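# Flip cylinder pairs to find six matching underside colours

## Task

Discover the six pairs of matching colours printed on the bottoms of twelve cylinders by flipping exactly two at a time. If the two flipped cylinders match, leave both colour-up. If they differ, flip both back colour-down before flipping any further cylinder. Continue until all twelve are standing colour-up, then release them. Lifting or tipping a cylinder counts as flipping it, even if it is put straight back down. Before a flipped cylinder may be returned colour-down, it must briefly stand colour-up on the table at the same moment as the other cylinder flipped with it, or the task fails. A cylinder belonging to an already matched pair cannot serve as that partner. At the end, neither gripper may be holding a loose object and the two grippers must not be clamping one between them. The robot must also not be carrying more than one fifth of any cylinder's weight, or the job is void. A cylinder may be allowed to fall over onto the table, provided no part of the robot touches it while it lands. Anything that stays in place only because the robot is holding it does not count as done.

## Robot and tools

Robot: two arms, left_arm and right_arm, on opposite sides of a table. Each has a parallel gripper. Every position and orientation uses one shared scene frame. Its origin is the table centre and the table surface is at z = +0.020 m. +z is up, and left_arm's base sits toward +y. The names left and right do not refer to image sides.

Gripper axes: the fingers extend along the gripper's +x and close along its y. The reported end_effector_position is the point between the finger pads, roughly 3 to 4 cm short of the tips. Reported hand positions can be slightly wrong, more so at long reach. Friction may leave a gripper short of its target or a little tilted, so check the pose after each motion.

The row format is used by execute_actions and by move. A row is always 16 numbers, even when only one arm should move. The first 8 are left_arm: x, y, z (metres), qw, qx, qy, qz (unit quaternion, w first), then opening. The next 8 are the same for right_arm. Position and quaternion are an absolute target pose for that gripper in the scene frame, not an offset. To hold an arm still, repeat its last reported pose and its desired opening. To keep its orientation, resend the same target quaternion rather than the drifted reported one. Opening runs from -1 to 1: +1 is fully open (0.088 m), and empty fingers close at about -0.80. Going from open to closed takes at least about 0.5 s. To grip, command an opening well below grip_measured; the lower the number, the harder the squeeze (up to about 34 N per pad). A target more than 0.6 m from the arm's last reported position along any gripper axis is rejected. Each control step, the command is clipped to within 70 mm and 16 degrees of the measured pose.

execute_actions: argument actions, a list holding zero or one item, plus optional pictures (boolean).
- An empty list just reports the state, with images.
- {"rows": [...], "steps": n}: 1 to 15 rows, and n of at most 15 steps of 1/30 s each (default 15, minimum 5). One row is used per step, and the last row repeats if there are fewer rows than steps.
- {"steps": n} alone waits up to 300 steps, counted from the previous result.
The result is read 5 steps before the action finishes. Those held-back steps run afterwards, before the next action.

move: target is one 16-number row as above, giving absolute poses. speed is optional, from 0.002 to 0.5 m/s (default 0.25); rotation is capped at twice that value in rad/s. Both grippers follow straight-line paths that end together and last 0.5 to 10 s. Each gripper rotates the shorter way. Openings are applied at the start of the move. Paths do not avoid obstacles or the other arm, and a gripper may lag, stray or exceed the speed. Moving faster, or targeting further past a contact, means a harder hit. The result has a move: line giving the outcome (done, off_target, moving, held, fault) and which limits applied. paced means the pose was clipped; held means a safety check blocked some steps. The result also gives each gripper's distance from its target.

wait: seconds, from 0 to 10. The scene runs and no new command is sent.

zoom_image: camera is one of cam_high, cam_low, cam_left_wrist or cam_right_wrist. region is [x0, y0, x1, y1] in pixels of that 504x504 image, with (0,0) at the top left and at most 504 by 504. It returns a closer view of that region.

finished_scene: scene is the integer number of the current scene.

Result lines:
- Each arm gives its pose, velocities and grip_measured (opening on the command scale; off by up to about 1 mm).
- Joint positions: the last value is the finger opening in metres.
- Joint torques may carry offsets and noise.
- HELD marks steps on which the command was not sent.
- pose unreachable means a clearance check changed or blocked that arm's command.
- Hand target shows where the controller is currently driving each gripper.
- MOTOR HOT appears from 50 °C. At 95 °C the arm stops with an OVER-TEMPERATURE FAULT, and it may lose power if it does not cool down.
- A TORQUE FAULT (load limit reached) stops the arm for 10 s. Limits in N m: waist 16.6, shoulder 20.6, elbow 20.5, wrist pitch 5.42, wrist yaw 5.4, wrist roll 5.07.

Camera calibration data (K, distortion, T_world_to_cam) is provided for projecting scene points into images. It may be off by a few degrees or millimetres.

Avoid:
- dropping, slamming or hard pushes on cylinders;
- knocking anything off the table, which fails the task;
- arms colliding or pressing on each other;
- long heavy holds that overheat motors.
When finished, open both grippers and back away, so nothing is held or supported by the robot. Loose objects may occasionally get a small push from outside.

Each tool is called by a JSON object that holds its "api" and its "payload".

## Session

{"api": "execute_actions", "payload": {"actions": []}}

Scene clock: 0.00 s of 17941.00 s.
left_arm: end_effector_position=(+0.0119, +0.2486, +0.4468) grip_measured=+0.837 end_effector_quat_wxyz=(+0.852, -0.016, -0.025, -0.522) end_effector_velocity=(-0.000, +0.001, +0.003) end_effector_angular_velocity=(-0.014, +0.001, +0.004) | right_arm: end_effector_position=(+0.2656, -0.1835, +0.2489) grip_measured=+0.844 end_effector_quat_wxyz=(+0.691, -0.550, +0.343, +0.319) end_effector_velocity=(-0.002, -0.002, -0.001) end_effector_angular_velocity=(-0.013, +0.008, +0.019)
Joint positions: left_arm=[-0.001  0.854  0.655  0.257  0.007 -0.001  0.08 ] | right_arm=[-0.367  1.738  1.376 -0.714  0.351 -0.721  0.08 ]
Joint velocities: left_arm=[-0.002 -0.002  0.002  0.007 -0.007 -0.007 -0.   ] | right_arm=[-0.002 -0.007 -0.007 -0.007 -0.007 -0.022 -0.   ]
Joint torques (N m, as the arm reports them, + toward a larger angle): no reading
Heat: left arm: hottest wrist yaw 28 °C (+0.0 °C/min); right arm: hottest shoulder 26 °C (+0.0 °C/min).
Hand target (left_arm): +0.012, +0.249, +0.447; +0.852, -0.016, -0.025, -0.522
Hand target (right_arm): +0.266, -0.183, +0.249; +0.691, -0.550, +0.343, +0.319

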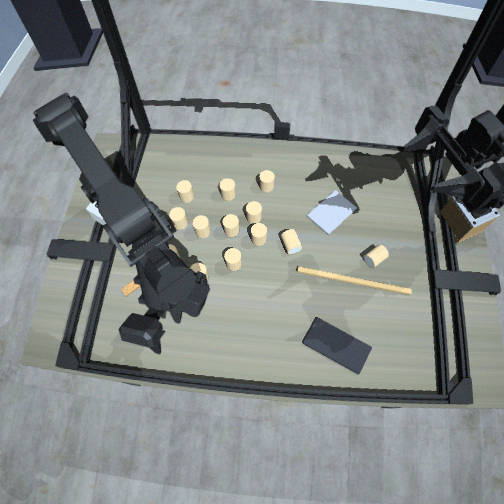

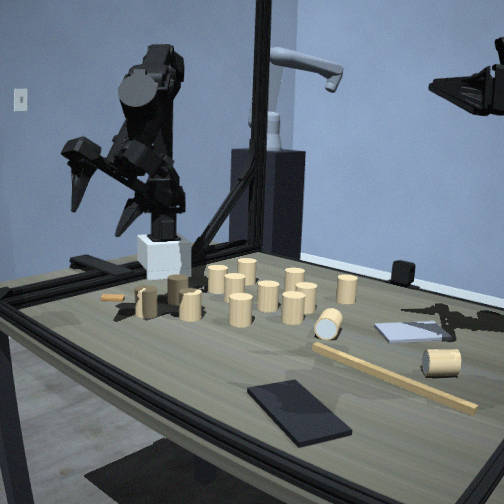

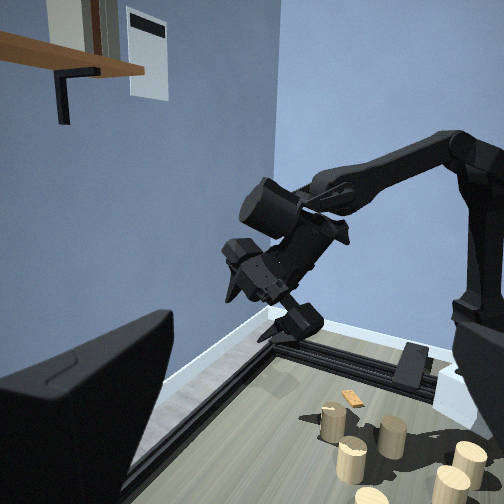

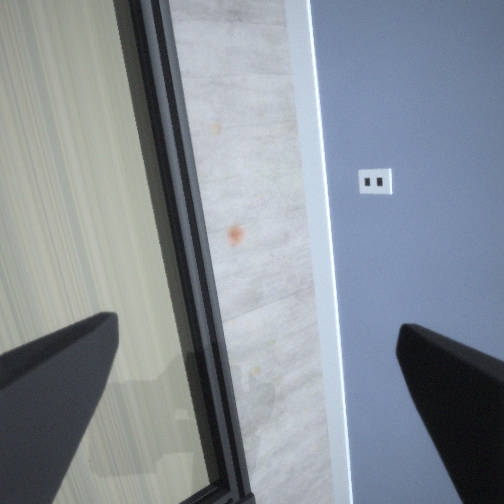

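{"api": "move", "payload": {"target": [-0.1,0.12,0.3,0.5,0.5,-0.5,-0.5,1,-0.12,-0.25,0.35,0.707,0,0,0.707,1]}}

{"api": "zoom_image", "payload": {"camera": "cam_high", "region": [110,150,320,320]}}

Scene clock: 5.63 s of 17941.00 s.
left_arm: end_effector_position=(-0.0991, +0.1228, +0.2992) grip_measured=+1.000 end_effector_quat_wxyz=(+0.503, +0.500, -0.497, -0.500) end_effector_velocity=(+0.004, +0.001, -0.002) end_effector_angular_velocity=(+0.007, -0.006, +0.024) | right_arm: end_effector_position=(-0.1187, -0.2495, +0.3555) grip_measured=+1.000 end_effector_quat_wxyz=(+0.709, +0.003, -0.007, +0.705) end_effector_velocity=(-0.002, -0.000, -0.000) end_effector_angular_velocity=(+0.003, -0.016, -0.000)
Joint positions: left_arm=[-0.352  1.587  0.498  1.089  0.122  1.564  0.088] | right_arm=[ 1.43   0.197  0.352 -0.129  1.    -0.027  0.088]
Joint velocities: left_arm=[ 0.002 -0.002 -0.002 -0.007 -0.022  0.007 -0.   ] | right_arm=[ 0.022  0.007 -0.007  0.022  0.022 -0.022  0.   ]
Joint torques (N m, as the arm reports them, + toward a larger angle): left_arm=[-0.07 -4.6   6.21  1.84  0.09  0.01] | right_arm=[ 0.29  1.14  5.26  1.25  0.03 -0.22]
Heat: left arm: hottest wrist pitch 28 °C (+0.0 °C/min); right arm: hottest shoulder 26 °C (+0.0 °C/min).
Hand target (left_arm): -0.100, +0.120, +0.299; +0.501, +0.499, -0.499, -0.501
Hand target (right_arm): -0.120, -0.249, +0.351; +0.710, -0.005, -0.010, +0.704
Off the commanded pose (left_arm): 0.003 m, 1 deg.
Off the commanded pose (right_arm): 0.006 m, 1 deg.
Kept back: nothing.
move: done
camera_calibration (this result's frames):
cam_left_wrist: T_world_to_cam=[[-0.00643354, -0.0331368, -0.99943, 0.314977], [0.954052, 0.29921, -0.016062, 0.0954197], [0.299572, -0.953612, 0.0296893, 0.21087], [0, 0, 0, 1]] pos_world=[-0.15218, 0.182975, 0.31007]
cam_right_wrist: T_world_to_cam=[[0.997344, -0.0363052, 0.0631372, 0.0932317], [0.0497182, -0.294095, -0.954482, 0.304975], [0.053221, 0.955087, -0.291509, 0.428185], [0, 0, 0, 1]] pos_world=[-0.130935, -0.315877, 0.410027]

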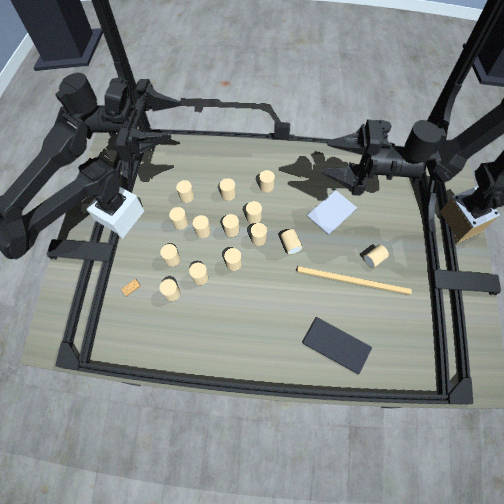

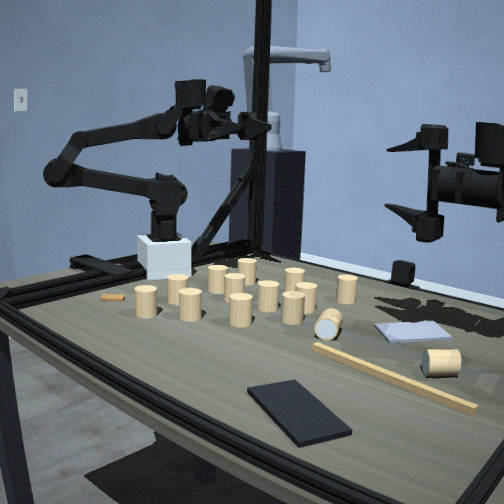

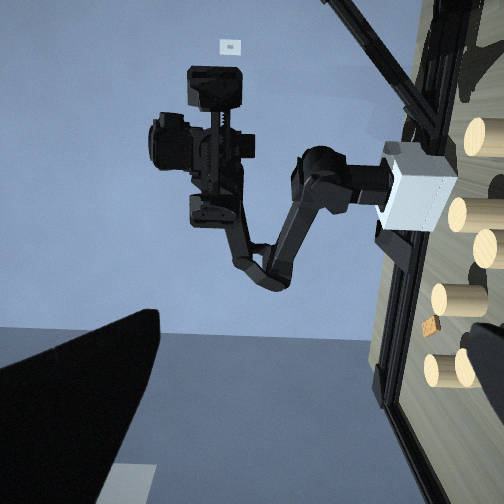

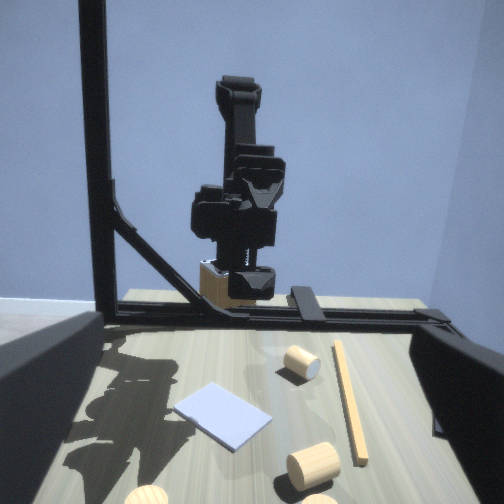

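Region (110, 150, 320, 320) of cam_high's 504x504 image, scaled by 2.400, with more detail than that image has; it fills the top 408 rows of this view, and the rest is white.

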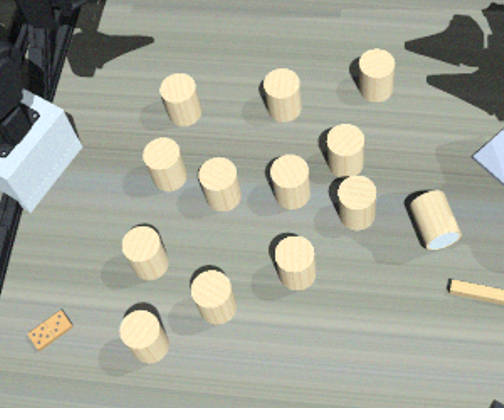

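{"api": "move", "payload": {"target": [0,0.12,0.3,0.5,0.5,-0.5,-0.5,1,0.015,-0.121,0.15,0.5,-0.5,0.5,0.5,0.6]}}

{"api": "move", "payload": {"target": [0,0.12,0.3,0.5,0.5,-0.5,-0.5,1,0.015,-0.121,0.072,0.5,-0.5,0.5,0.5,0.6], "speed": 0.1}}

Scene clock: 9.97 s of 17941.00 s.
left_arm: end_effector_position=(-0.0017, +0.1224, +0.3012) grip_measured=+1.000 end_effector_quat_wxyz=(+0.500, +0.500, -0.501, -0.499) end_effector_velocity=(+0.002, +0.001, -0.003) end_effector_angular_velocity=(+0.011, +0.013, +0.010) | right_arm: end_effector_position=(+0.0137, -0.1247, +0.1516) grip_measured=+0.600 end_effector_quat_wxyz=(+0.495, -0.497, +0.501, +0.507) end_effector_velocity=(+0.003, -0.001, -0.001) end_effector_angular_velocity=(-0.023, -0.001, -0.000)
Joint positions: left_arm=[-0.008  1.687  0.617  1.074  0.471  1.571  0.088] | right_arm=[ 0.17   1.814  1.212 -0.968 -0.018 -0.275  0.068]
Joint velocities: left_arm=[ 0.002  0.002 -0.002 -0.007 -0.007 -0.007 -0.   ] | right_arm=[-0.007  0.017  0.017 -0.022  0.007 -0.007 -0.   ]
Joint torques (N m, as the arm reports them, + toward a larger angle): left_arm=[ 0.28 -5.51  6.22  1.43  0.11  0.06] | right_arm=[-0.31 -7.31  6.82 -0.1  -0.01 -0.23]
Heat: left arm: hottest wrist pitch 28 °C (+0.0 °C/min); right arm: hottest shoulder 27 °C (+6.0 °C/min).
Hand target (left_arm): +0.000, +0.120, +0.300; +0.499, +0.501, -0.501, -0.499
Hand target (right_arm): +0.015, -0.124, +0.150; +0.492, -0.500, +0.503, +0.506
Off the commanded pose (left_arm): 0.003 m, 0 deg.
Off the commanded pose (right_arm): 0.004 m, 1 deg.
Kept back: nothing.
move: done
camera_calibration (this result's frames):
cam_left_wrist: T_world_to_cam=[[0.00215023, -0.0361688, -0.999343, 0.31797], [0.955741, 0.294083, -0.0085872, 0.00103033], [0.2942, -0.955095, 0.0352004, 0.179698], [0, 0, 0, 1]] pos_world=[-0.0545357, 0.182827, 0.311445]
cam_right_wrist: T_world_to_cam=[[0.997713, 0.0663244, 0.0130335, -0.00105579], [0.0593164, -0.95157, 0.301656, -0.132096], [0.0324094, -0.300193, -0.953328, 0.186543], [0, 0, 0, 1]] pos_world=[0.00284304, -0.0696292, 0.217698]

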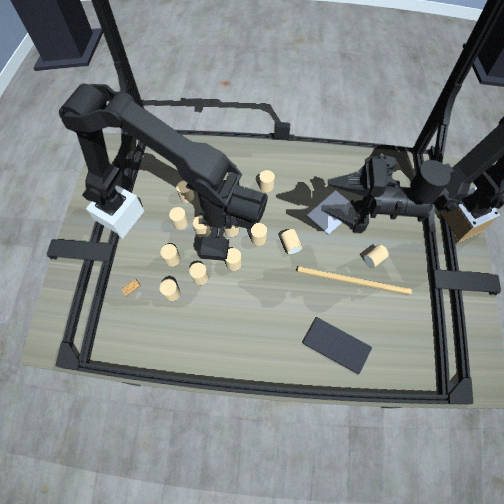

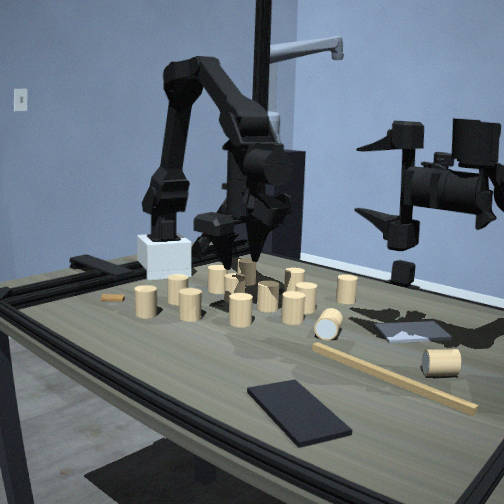

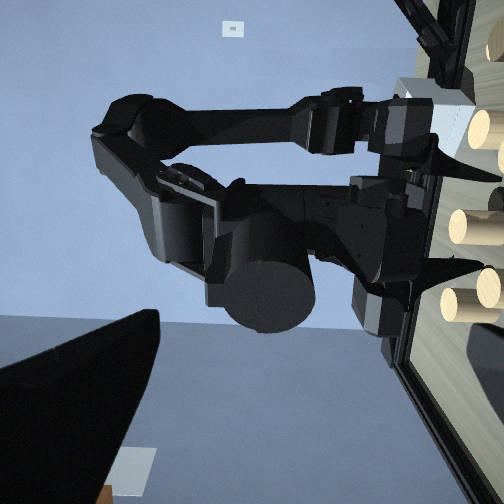

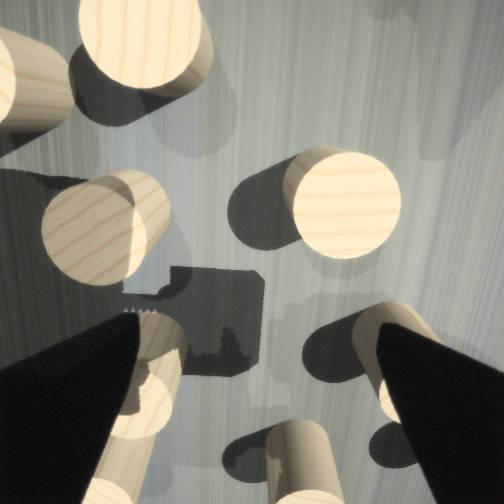

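Scene clock: 11.17 s of 17941.00 s.
left_arm: end_effector_position=(-0.0015, +0.1224, +0.3013) grip_measured=+1.000 end_effector_quat_wxyz=(+0.501, +0.500, -0.501, -0.499) end_effector_velocity=(-0.002, +0.000, -0.001) end_effector_angular_velocity=(+0.007, +0.011, -0.010) | right_arm: end_effector_position=(+0.0200, -0.1100, +0.0996) grip_measured=+0.599 end_effector_quat_wxyz=(+0.524, -0.490, +0.475, +0.509) end_effector_velocity=(+0.001, -0.005, -0.003) end_effector_angular_velocity=(-0.018, -0.002, -0.010)
Joint positions: left_arm=[-0.007  1.687  0.617  1.074  0.471  1.571  0.088] | right_arm=[ 0.177  1.903  1.097 -0.69   0.012 -0.261  0.068]
Joint velocities: left_arm=[-0.002 -0.002 -0.002 -0.007  0.007 -0.007 -0.   ] | right_arm=[-0.002  0.002 -0.007 -0.007  0.007  0.007 -0.   ]
Joint torques (N m, as the arm reports them, + toward a larger angle): left_arm=[ 0.09 -5.73  6.11  1.57  0.08 -0.07] | right_arm=[ 0.02 -1.42  1.35  1.17 -0.43  0.03]
Heat: left arm: hottest wrist pitch 28 °C (+0.0 °C/min); right arm: hottest shoulder 27 °C (+5.4 °C/min).
Hand target (left_arm): +0.000, +0.120, +0.300; +0.500, +0.500, -0.500, -0.500
Hand target (right_arm): +0.015, -0.123, +0.074; +0.500, -0.500, +0.500, +0.500
Off the commanded pose (left_arm): 0.003 m, 0 deg.
Off the commanded pose (right_arm): 0.030 m, 4 deg.
Kept back: nothing.
move: off_target (right_arm)
camera_calibration (this result's frames):
cam_left_wrist: T_world_to_cam=[[0.00233731, -0.0365076, -0.999331, 0.318149], [0.955631, 0.294444, -0.00852155, 0.000791824], [0.294558, -0.954971, 0.035576, 0.179498], [0, 0, 0, 1]] pos_world=[-0.0543729, 0.182797, 0.311557]
cam_right_wrist: T_world_to_cam=[[0.996358, 0.0554885, 0.0647405, -0.0139614], [0.0382372, -0.96942, 0.242409, -0.0984719], [0.0762117, -0.239051, -0.968012, 0.148425], [0, 0, 0, 1]] pos_world=[0.00636411, -0.0592048, 0.168452]

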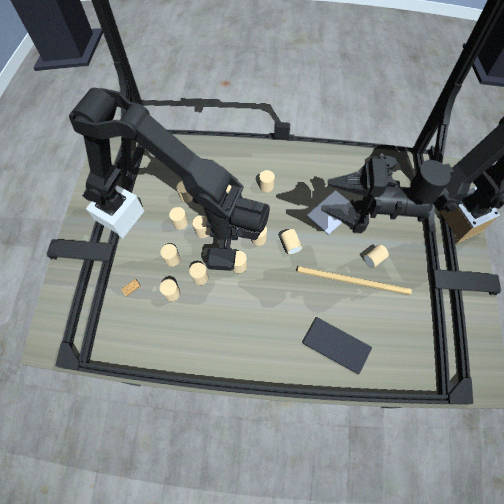

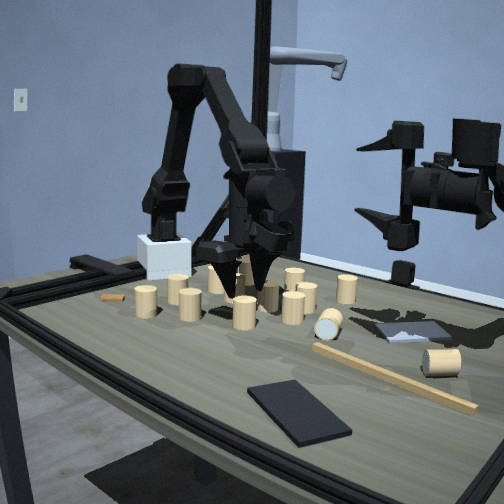

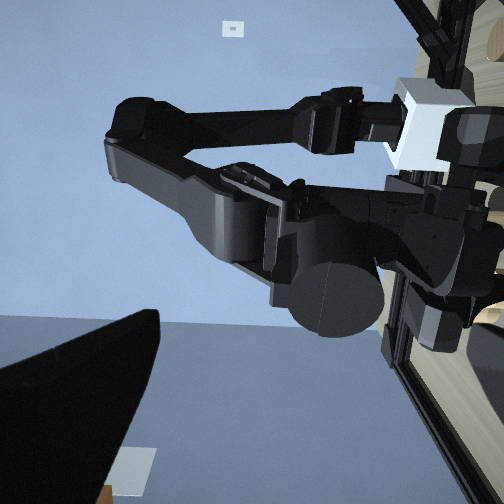

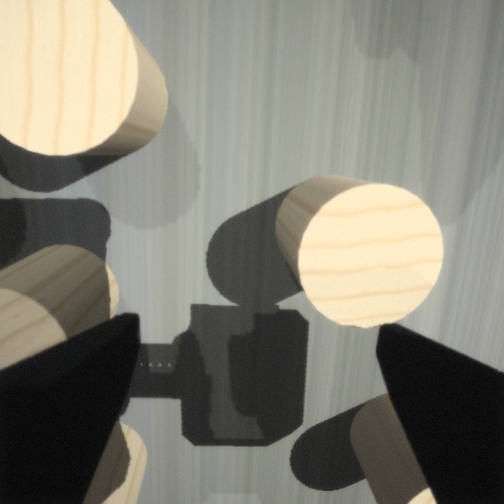

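{"api": "zoom_image", "payload": {"camera": "cam_low", "region": [160,220,330,340]}}

{"api": "move", "payload": {"target": [0,0.12,0.3,0.5,0.5,-0.5,-0.5,1,0.045,-0.09,0.14,0.5,-0.5,0.5,0.5,0.6], "speed": 0.1}}

Region (160, 220, 330, 340) of cam_low's 504x504 image, scaled by 2.965, with more detail than that image has; it fills the top 356 rows of this view, and the rest is white.

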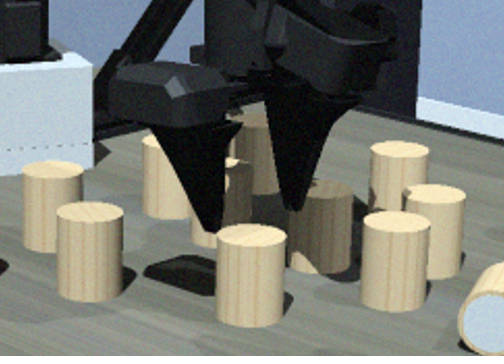

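Scene clock: 12.50 s of 17941.00 s.
left_arm: end_effector_position=(-0.0015, +0.1223, +0.3012) grip_measured=+1.000 end_effector_quat_wxyz=(+0.500, +0.500, -0.501, -0.499) end_effector_velocity=(-0.000, +0.000, -0.004) end_effector_angular_velocity=(+0.020, +0.032, +0.005) | right_arm: end_effector_position=(+0.0439, -0.0906, +0.1420) grip_measured=+0.600 end_effector_quat_wxyz=(+0.504, -0.499, +0.498, +0.500) end_effector_velocity=(+0.002, +0.003, +0.002) end_effector_angular_velocity=(+0.005, +0.006, -0.015)
Joint positions: left_arm=[-0.007  1.688  0.617  1.074  0.471  1.571  0.088] | right_arm=[ 0.122  1.967  1.378 -0.973  0.002 -0.312  0.068]
Joint velocities: left_arm=[-0.002 -0.002 -0.002 -0.022 -0.007 -0.022 -0.   ] | right_arm=[-0.007  0.007  0.017 -0.007 -0.007  0.007  0.   ]
Joint torques (N m, as the arm reports them, + toward a larger angle): left_arm=[ 0.36 -5.49  6.13  1.5   0.1  -0.08] | right_arm=[-0.28 -8.55  6.85 -0.09 -0.15 -0.21]
Heat: left arm: hottest wrist pitch 29 °C (+4.8 °C/min); right arm: hottest shoulder 27 °C (+4.8 °C/min).
Hand target (left_arm): -0.000, +0.120, +0.300; +0.500, +0.500, -0.500, -0.500
Hand target (right_arm): +0.045, -0.090, +0.140; +0.500, -0.500, +0.500, +0.500
Off the commanded pose (left_arm): 0.003 m, 0 deg.
Off the commanded pose (right_arm): 0.002 m, 1 deg.
Kept back: nothing.
move: done
camera_calibration (this result's frames):
cam_left_wrist: T_world_to_cam=[[0.00216403, -0.036168, -0.999343, 0.317957], [0.955629, 0.294447, -0.0085872, 0.000804891], [0.294564, -0.954983, 0.0352004, 0.179589], [0, 0, 0, 1]] pos_world=[-0.0543578, 0.182768, 0.311433]
cam_right_wrist: T_world_to_cam=[[0.997864, 0.0555239, 0.0344225, -0.0373165], [0.0426696, -0.952935, 0.300158, -0.097707], [0.0494683, -0.298048, -0.953268, 0.186052], [0, 0, 0, 1]] pos_world=[0.0322022, -0.0355839, 0.20797]

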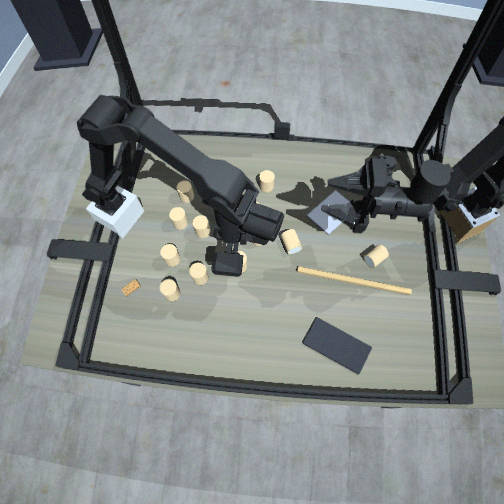

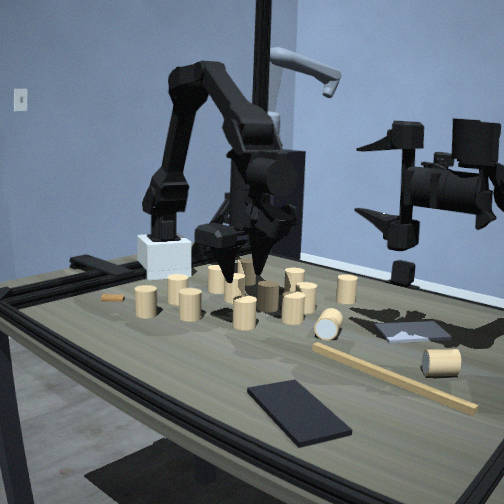

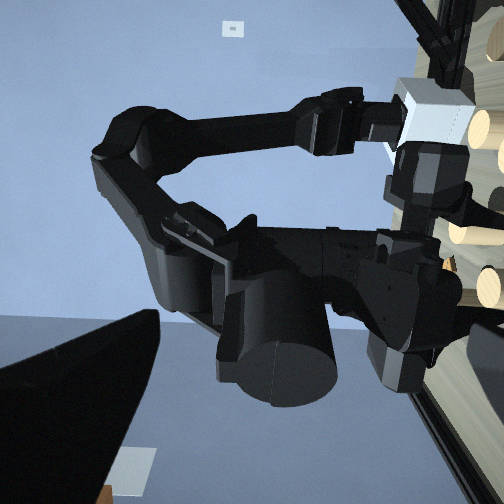

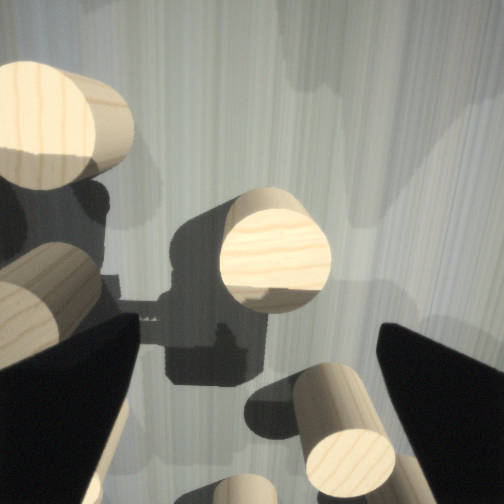

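{"api": "move", "payload": {"target": [0,0.12,0.3,0.5,0.5,-0.5,-0.5,1,0.051,-0.083,0.105,0.5,-0.5,0.5,0.5,0.6], "speed": 0.1}}

{"api": "move", "payload": {"target": [0,0.12,0.3,0.5,0.5,-0.5,-0.5,1,0.051,-0.083,0.07,0.5,-0.5,0.5,0.5,0.6], "speed": 0.1}}

Scene clock: 13.60 s of 17941.00 s.
left_arm: end_effector_position=(-0.0015, +0.1223, +0.3011) grip_measured=+1.000 end_effector_quat_wxyz=(+0.500, +0.500, -0.501, -0.499) end_effector_velocity=(-0.000, -0.000, -0.003) end_effector_angular_velocity=(+0.011, +0.028, +0.005) | right_arm: end_effector_position=(+0.0510, -0.0804, +0.1121) grip_measured=+0.600 end_effector_quat_wxyz=(+0.507, -0.497, +0.495, +0.502) end_effector_velocity=(-0.003, -0.002, -0.001) end_effector_angular_velocity=(-0.005, +0.025, +0.005)
Joint positions: left_arm=[-0.007  1.688  0.617  1.073  0.471  1.571  0.088] | right_arm=[ 0.113  2.045  1.364 -0.872  0.002 -0.321  0.068]
Joint velocities: left_arm=[-0.002  0.002 -0.002 -0.007 -0.007 -0.022 -0.   ] | right_arm=[-0.002  0.002 -0.002 -0.007 -0.022 -0.007 -0.   ]
Joint torques (N m, as the arm reports them, + toward a larger angle): left_arm=[ 0.02 -5.43  6.03  1.51  0.07 -0.07] | right_arm=[-0.33 -8.83  4.44  0.29 -0.13 -0.2 ]
Heat: left arm: hottest wrist pitch 29 °C (+4.4 °C/min); right arm: hottest shoulder 27 °C (+4.4 °C/min).
Hand target (left_arm): -0.000, +0.120, +0.300; +0.500, +0.500, -0.500, -0.500
Hand target (right_arm): +0.051, -0.083, +0.105; +0.500, -0.500, +0.500, +0.500
Off the commanded pose (left_arm): 0.003 m, 0 deg.
Off the commanded pose (right_arm): 0.008 m, 1 deg.
Kept back: nothing.
move: done
camera_calibration (this result's frames):
cam_left_wrist: T_world_to_cam=[[0.00199074, -0.0358285, -0.999356, 0.317842], [0.955628, 0.29445, -0.00865286, 0.000823597], [0.294571, -0.954995, 0.0348248, 0.179706], [0, 0, 0, 1]] pos_world=[-0.054356, 0.182764, 0.311386]
cam_right_wrist: T_world_to_cam=[[0.997747, 0.0551833, 0.0381594, -0.0443491], [0.0417149, -0.955704, 0.291359, -0.0784753], [0.0525472, -0.28911, -0.955852, 0.161148], [0, 0, 0, 1]] pos_world=[0.0390549, -0.0259621, 0.178591]

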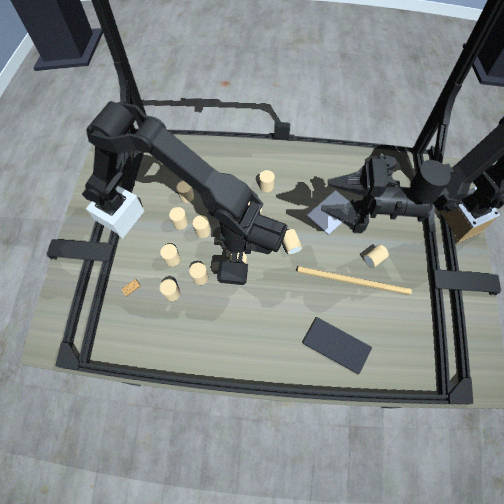

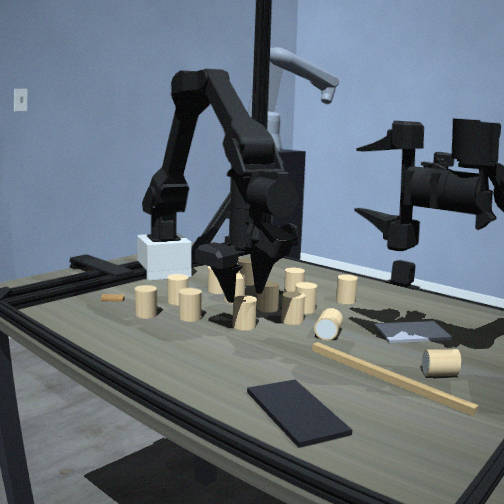

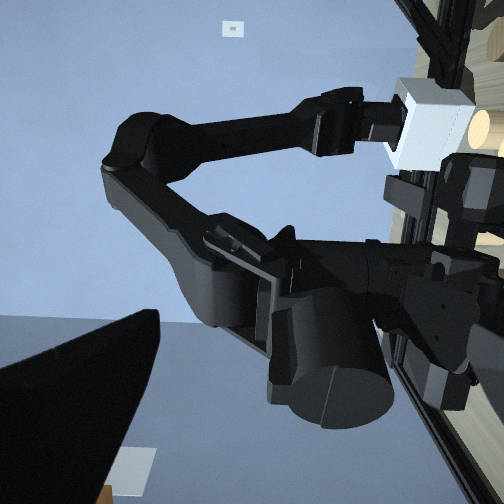

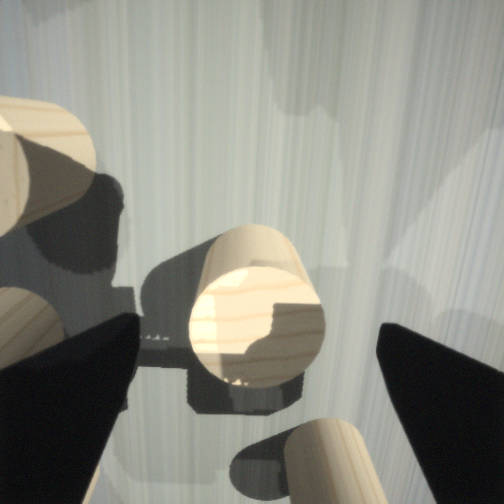

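Scene clock: 14.43 s of 17941.00 s.
left_arm: end_effector_position=(-0.0015, +0.1223, +0.3012) grip_measured=+1.000 end_effector_quat_wxyz=(+0.500, +0.500, -0.501, -0.499) end_effector_velocity=(-0.000, +0.001, +0.004) end_effector_angular_velocity=(-0.011, +0.002, +0.005) | right_arm: end_effector_position=(+0.0514, -0.0795, +0.0772) grip_measured=+0.600 end_effector_quat_wxyz=(+0.507, -0.497, +0.494, +0.502) end_effector_velocity=(-0.001, -0.003, -0.001) end_effector_angular_velocity=(-0.009, +0.011, +0.005)
Joint positions: left_arm=[-0.007  1.688  0.618  1.073  0.471  1.571  0.088] | right_arm=[ 0.112  2.111  1.311 -0.752  0.002 -0.322  0.068]
Joint velocities: left_arm=[-0.002 -0.007 -0.002  0.007 -0.007 -0.007  0.   ] | right_arm=[-0.002  0.002 -0.002 -0.007 -0.007 -0.007 -0.   ]
Joint torques (N m, as the arm reports them, + toward a larger angle): left_arm=[ 0.08 -5.66  6.11  1.49  0.08 -0.11] | right_arm=[-0.33 -8.98  4.    0.3  -0.12 -0.22]
Heat: left arm: hottest wrist pitch 29 °C (+4.2 °C/min); right arm: hottest shoulder 27 °C (+4.2 °C/min).
Hand target (left_arm): +0.000, +0.120, +0.300; +0.500, +0.500, -0.500, -0.500
Hand target (right_arm): +0.051, -0.083, +0.070; +0.500, -0.500, +0.500, +0.500
Off the commanded pose (left_arm): 0.003 m, 0 deg.
Off the commanded pose (right_arm): 0.008 m, 1 deg.
Kept back: nothing.
move: done
camera_calibration (this result's frames):
cam_left_wrist: T_world_to_cam=[[0.00216403, -0.036168, -0.999343, 0.318019], [0.955629, 0.294447, -0.0085872, 0.000793226], [0.294564, -0.954983, 0.0352004, 0.179517], [0, 0, 0, 1]] pos_world=[-0.0543256, 0.182704, 0.311498]
cam_right_wrist: T_world_to_cam=[[0.997737, 0.0551557, 0.038448, -0.0435289], [0.0416422, -0.955914, 0.290681, -0.0674698], [0.0527856, -0.288422, -0.956047, 0.1281], [0, 0, 0, 1]] pos_world=[0.0394781, -0.0251475, 0.143756]

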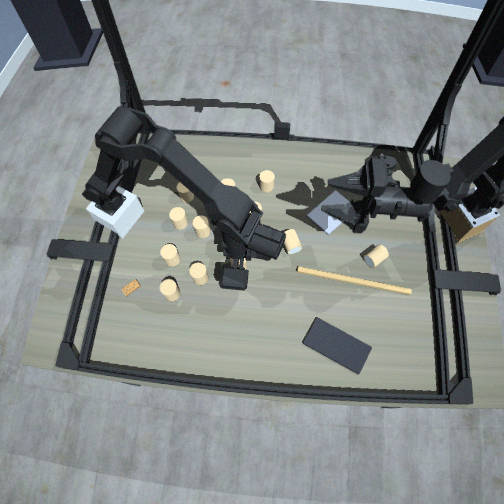

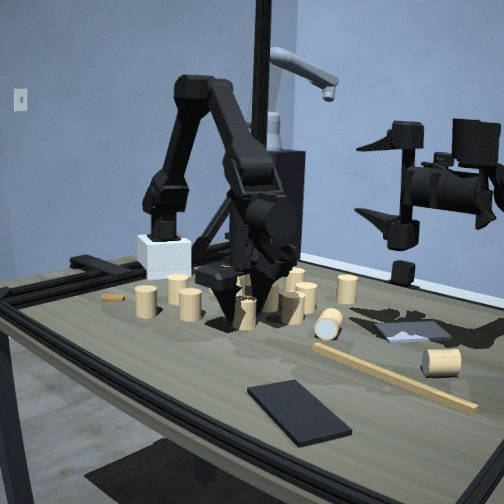

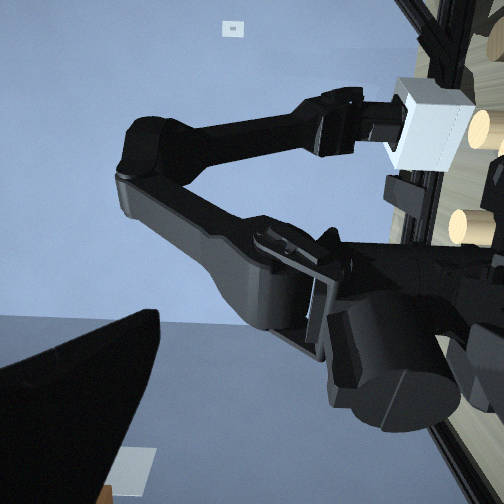

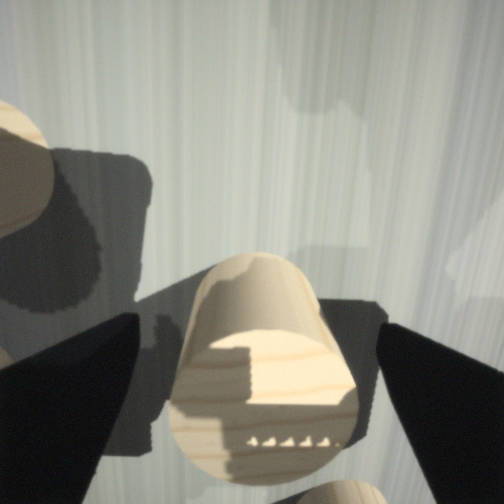

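{"api": "execute_actions", "payload": {"actions": [{"rows":[[0,0.12,0.3,0.5,0.5,-0.5,-0.5,1,0.051,-0.083,0.07,0.5,-0.5,0.5,0.5,-0.4]],"steps":12}]}}

{"api": "move", "payload": {"target": [0,0.12,0.3,0.5,0.5,-0.5,-0.5,1,0.04,-0.1,0.15,0.5,-0.5,0.5,0.5,-0.4]}}

{"api": "move", "payload": {"target": [0,0.12,0.3,0.5,0.5,-0.5,-0.5,1,0.02,-0.03,0.3,0.707,0,0,0.707,-0.4], "speed": 0.4}}

Scene clock: 14.93 s of 17941.00 s.
left_arm: end_effector_position=(-0.0015, +0.1223, +0.3012) grip_measured=+1.000 end_effector_quat_wxyz=(+0.500, +0.500, -0.501, -0.499) end_effector_velocity=(-0.000, +0.000, -0.004) end_effector_angular_velocity=(+0.020, +0.017, +0.005) | right_arm: end_effector_position=(+0.0512, -0.0793, +0.0766) grip_measured=+0.023 end_effector_quat_wxyz=(+0.507, -0.496, +0.495, +0.502) end_effector_velocity=(-0.001, -0.002, +0.000) end_effector_angular_velocity=(-0.005, +0.009, +0.005)
Joint positions: left_arm=[-0.007  1.688  0.618  1.073  0.471  1.571  0.088] | right_arm=[ 0.112  2.113  1.311 -0.75   0.    -0.322  0.04 ]
Joint velocities: left_arm=[-0.002 -0.002 -0.002 -0.022 -0.007 -0.007 -0.   ] | right_arm=[-0.002 -0.002 -0.002 -0.007 -0.007 -0.007  0.   ]
Joint torques (N m, as the arm reports them, + toward a larger angle): left_arm=[ 0.08 -5.75  6.31  1.52  0.06 -0.09] | right_arm=[-0.29 -9.03  4.2   0.26 -0.08 -0.21]
Heat: left arm: hottest wrist pitch 29 °C (+4.0 °C/min); right arm: hottest shoulder 27 °C (+4.0 °C/min).
Steps of this call (steps 1 to 8: nothing new was sent; steps 9 to 15: the first 7 steps of this action). Readings (end_effector_position):
9: left_arm (-0.0015, +0.1223, +0.3012) | right_arm (+0.0514, -0.0793, +0.0770)
10: left_arm (-0.0015, +0.1223, +0.3012) | right_arm (+0.0514, -0.0794, +0.0768)
12: left_arm (-0.0015, +0.1223, +0.3012) | right_arm (+0.0514, -0.0794, +0.0767)
15: the state above

Scene clock: 16.10 s of 17941.00 s.
left_arm: end_effector_position=(-0.0015, +0.1222, +0.3011) grip_measured=+1.000 end_effector_quat_wxyz=(+0.500, +0.500, -0.501, -0.499) end_effector_velocity=(+0.000, -0.001, +0.000) end_effector_angular_velocity=(+0.002, +0.023, +0.005) | right_arm: end_effector_position=(+0.0404, -0.1023, +0.1432) grip_measured=+0.023 end_effector_quat_wxyz=(+0.494, -0.504, +0.505, +0.498) end_effector_velocity=(-0.004, -0.004, +0.000) end_effector_angular_velocity=(-0.014, +0.028, +0.004)
Joint positions: left_arm=[-0.007  1.688  0.618  1.073  0.471  1.571  0.088] | right_arm=[ 0.121  1.943  1.348 -0.995  0.    -0.319  0.04 ]
Joint velocities: left_arm=[-0.002 -0.002  0.002 -0.007 -0.007 -0.022 -0.   ] | right_arm=[-0.002 -0.002 -0.002 -0.022 -0.022 -0.007  0.   ]
Joint torques (N m, as the arm reports them, + toward a larger angle): left_arm=[-0.04 -5.87  6.02  1.49  0.1  -0.03] | right_arm=[  0.28 -11.58   6.85  -0.13  -0.08   0.19]
Heat: left arm: hottest wrist pitch 29 °C (+3.7 °C/min); right arm: hottest shoulder 28 °C (+7.5 °C/min).
Hand target (left_arm): -0.000, +0.120, +0.300; +0.500, +0.500, -0.500, -0.500
Hand target (right_arm): +0.040, -0.099, +0.150; +0.500, -0.500, +0.500, +0.500
Off your previous action's commanded pose (left_arm): 0.003 m, 0 deg at its last step (step 5 of this call).
Off your previous action's commanded pose (right_arm): 0.008 m, 1 deg at its last step (step 5 of this call).
Off the commanded pose (left_arm): 0.003 m, 0 deg.
Off the commanded pose (right_arm): 0.007 m, 1 deg.
Kept back: nothing.
move: done
camera_calibration (this result's frames):
cam_left_wrist: T_world_to_cam=[[0.00199074, -0.0358285, -0.999356, 0.317827], [0.955628, 0.29445, -0.00865286, 0.000806281], [0.294571, -0.954995, 0.0348248, 0.179608], [0, 0, 0, 1]] pos_world=[-0.0543105, 0.182675, 0.311374]
cam_right_wrist: T_world_to_cam=[[0.997833, 0.0615639, 0.0232245, -0.0309991], [0.0507734, -0.944919, 0.323343, -0.111943], [0.0418515, -0.321463, -0.945997, 0.180812], [0, 0, 0, 1]] pos_world=[0.0290485, -0.0457445, 0.207963]

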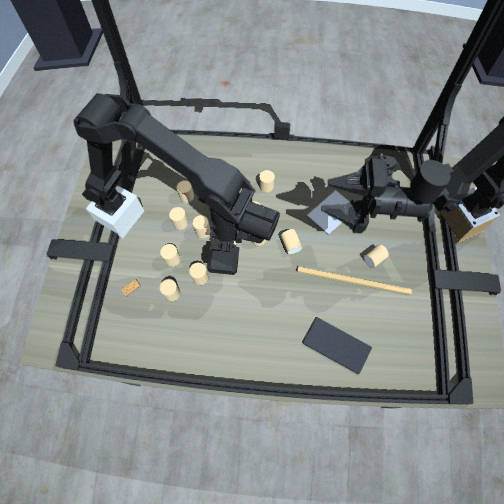

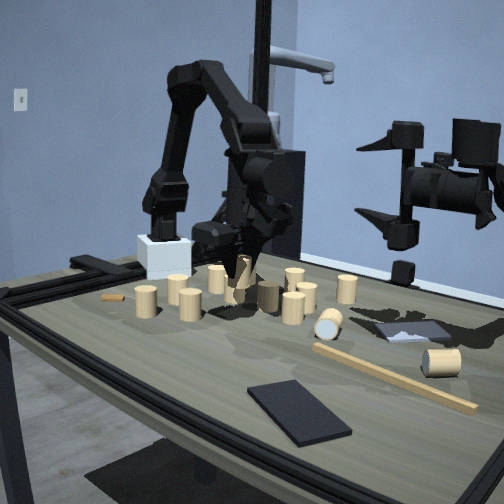

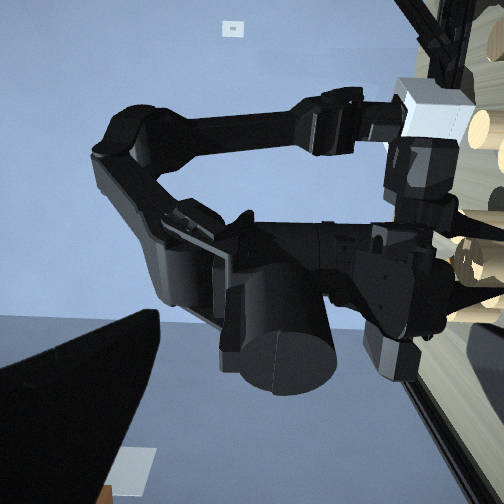

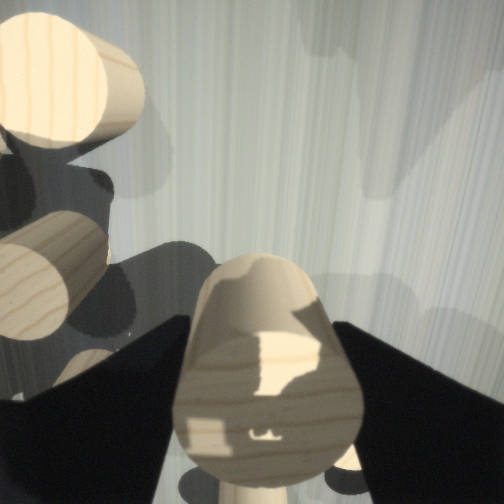

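Scene clock: 18.70 s of 17941.00 s.
left_arm: end_effector_position=(-0.0014, +0.1222, +0.3012) grip_measured=+1.000 end_effector_quat_wxyz=(+0.500, +0.500, -0.501, -0.499) end_effector_velocity=(+0.002, +0.001, -0.003) end_effector_angular_velocity=(+0.011, +0.013, +0.020) | right_arm: end_effector_position=(+0.0214, -0.0285, +0.3047) grip_measured=+0.023 end_effector_quat_wxyz=(+0.711, -0.002, -0.009, +0.703) end_effector_velocity=(+0.002, -0.001, -0.001) end_effector_angular_velocity=(+0.007, +0.005, -0.010)
Joint positions: left_arm=[-0.007  1.688  0.618  1.073  0.471  1.571  0.088] | right_arm=[ 0.105  1.534  0.584  0.962 -0.321 -0.011  0.04 ]
Joint velocities: left_arm=[-0.002 -0.002 -0.007 -0.007 -0.022 -0.007 -0.   ] | right_arm=[-0.002  0.007 -0.007  0.022  0.007  0.007  0.   ]
Joint torques (N m, as the arm reports them, + toward a larger angle): left_arm=[ 0.22 -5.85  6.38  1.5   0.09 -0.04] | right_arm=[ 0.26 -5.97  4.92  1.62  0.04  0.2 ]
Heat: left arm: hottest wrist pitch 29 °C (+3.2 °C/min); right arm: hottest shoulder 28 °C (+6.4 °C/min).
Hand target (left_arm): -0.000, +0.120, +0.300; +0.500, +0.500, -0.500, -0.500
Hand target (right_arm): +0.020, -0.029, +0.299; +0.711, -0.002, -0.002, +0.703
Off the commanded pose (left_arm): 0.003 m, 0 deg.
Off the commanded pose (right_arm): 0.005 m, 1 deg.
Kept back: nothing.
move: done
camera_calibration (this result's frames):
cam_left_wrist: T_world_to_cam=[[0.00216403, -0.036168, -0.999343, 0.318004], [0.955629, 0.294447, -0.0085872, 0.00077591], [0.294564, -0.954983, 0.0352004, 0.179419], [0, 0, 0, 1]] pos_world=[-0.0542801, 0.182615, 0.311486]
cam_right_wrist: T_world_to_cam=[[0.99647, -0.0413761, 0.073047, -0.038427], [0.057521, -0.297276, -0.953057, 0.31385], [0.0611489, 0.953895, -0.293846, 0.19528], [0, 0, 0, 1]] pos_world=[0.00829721, -0.0945667, 0.359307]

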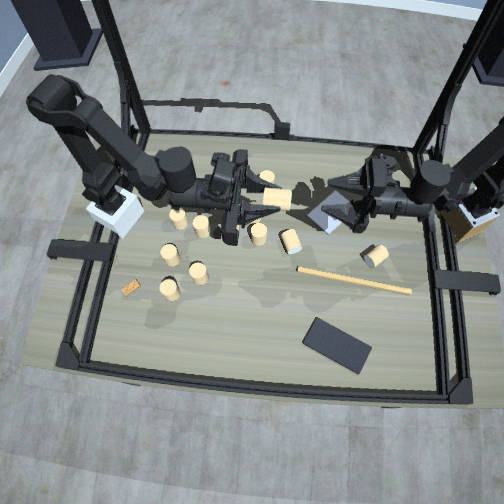

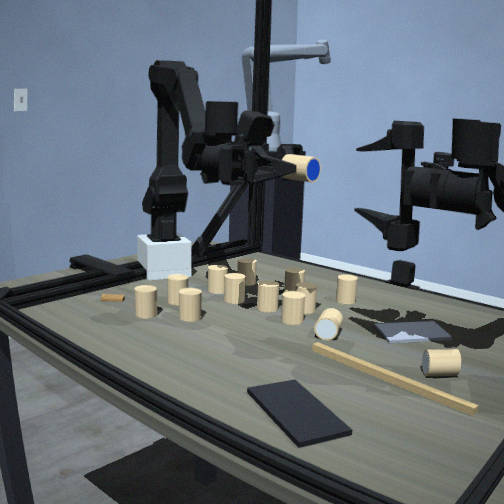

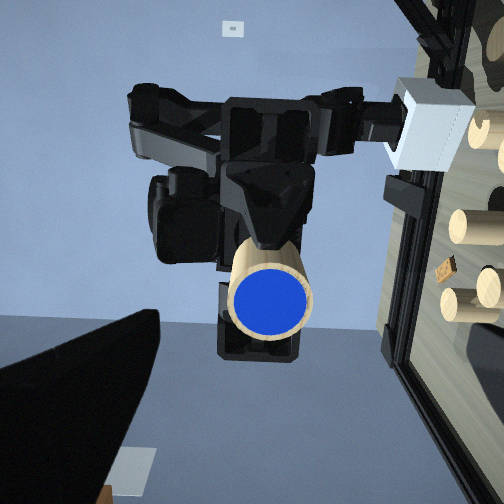

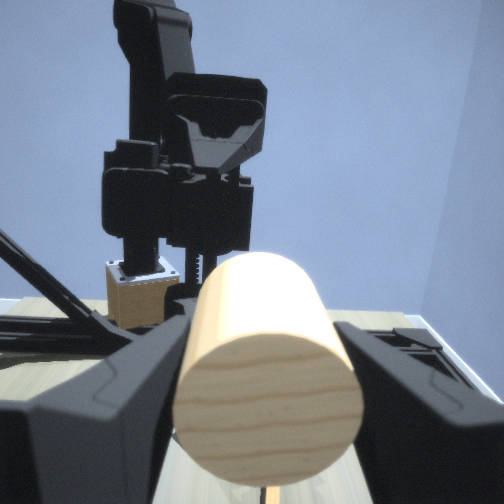

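{"api": "move", "payload": {"target": [0.023,0.05,0.306,0.5,0.5,-0.5,-0.5,0.7,0.02,-0.03,0.3,0.707,0,0,0.707,-0.4], "speed": 0.15}}

Scene clock: 20.00 s of 17941.00 s.
left_arm: end_effector_position=(+0.0222, +0.0537, +0.3090) grip_measured=+0.700 end_effector_quat_wxyz=(+0.501, +0.499, -0.502, -0.498) end_effector_velocity=(+0.001, -0.003, -0.001) end_effector_angular_velocity=(+0.011, +0.013, +0.015) | right_arm: end_effector_position=(+0.0196, -0.0285, +0.3044) grip_measured=+0.023 end_effector_quat_wxyz=(+0.707, +0.001, -0.007, +0.707) end_effector_velocity=(+0.002, -0.001, +0.002) end_effector_angular_velocity=(+0.002, -0.008, -0.000)
Joint positions: left_arm=[-0.035  1.895  0.931  0.971  0.445  1.571  0.073] | right_arm=[ 0.105  1.535  0.583  0.964 -0.331 -0.006  0.04 ]
Joint velocities: left_arm=[-0.007  0.002  0.012 -0.022 -0.022 -0.007 -0.   ] | right_arm=[-0.007 -0.007  0.002 -0.007 -0.007 -0.007 -0.   ]
Joint torques (N m, as the arm reports them, + toward a larger angle): left_arm=[ 0.02 -7.21  6.58  1.44 -0.19 -0.1 ] | right_arm=[-0.31 -6.89  4.96  1.25 -0.12  0.19]
Heat: left arm: hottest wrist pitch 29 °C (+3.0 °C/min); right arm: hottest shoulder 28 °C (+6.0 °C/min).
Hand target (left_arm): +0.023, +0.050, +0.306; +0.500, +0.500, -0.500, -0.500
Hand target (right_arm): +0.020, -0.030, +0.300; +0.707, -0.000, -0.000, +0.707
Off the commanded pose (left_arm): 0.005 m, 0 deg.
Off the commanded pose (right_arm): 0.005 m, 1 deg.
Kept back: nothing.
move: done
camera_calibration (this result's frames):
cam_left_wrist: T_world_to_cam=[[0.00351956, -0.0393065, -0.999221, 0.323382], [0.955977, 0.293327, -0.00817139, -0.00167494], [0.293419, -0.955204, 0.0386085, 0.105723], [0, 0, 0, 1]] pos_world=[-0.0305581, 0.114189, 0.319034]
cam_right_wrist: T_world_to_cam=[[0.997254, -0.0303104, 0.0675714, -0.034656], [0.0555987, -0.296313, -0.953471, 0.3138], [0.0489223, 0.95461, -0.293814, 0.195565], [0, 0, 0, 1]] pos_world=[0.00754648, -0.0947555, 0.359]

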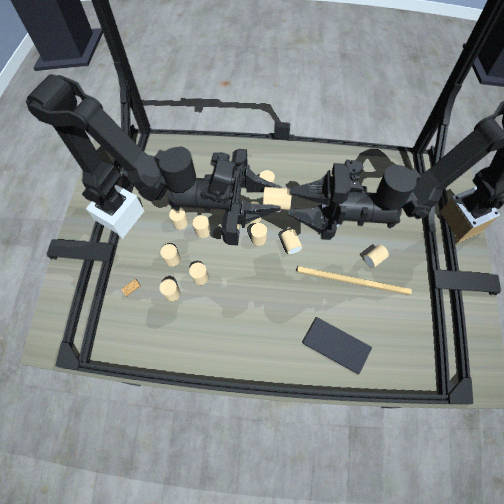

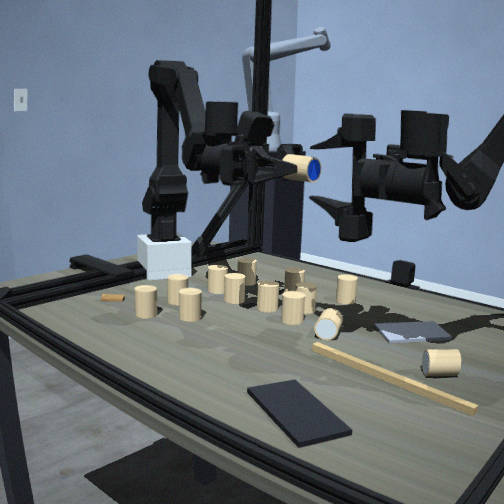

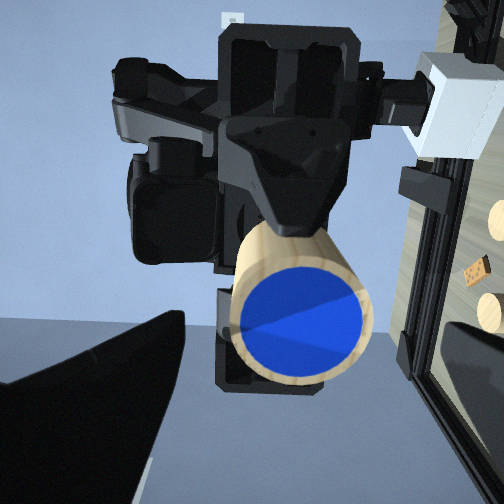

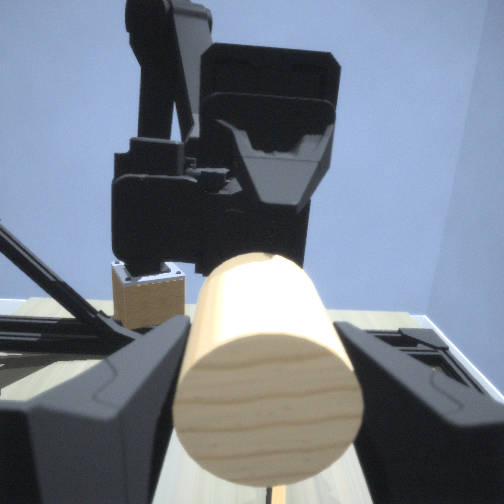

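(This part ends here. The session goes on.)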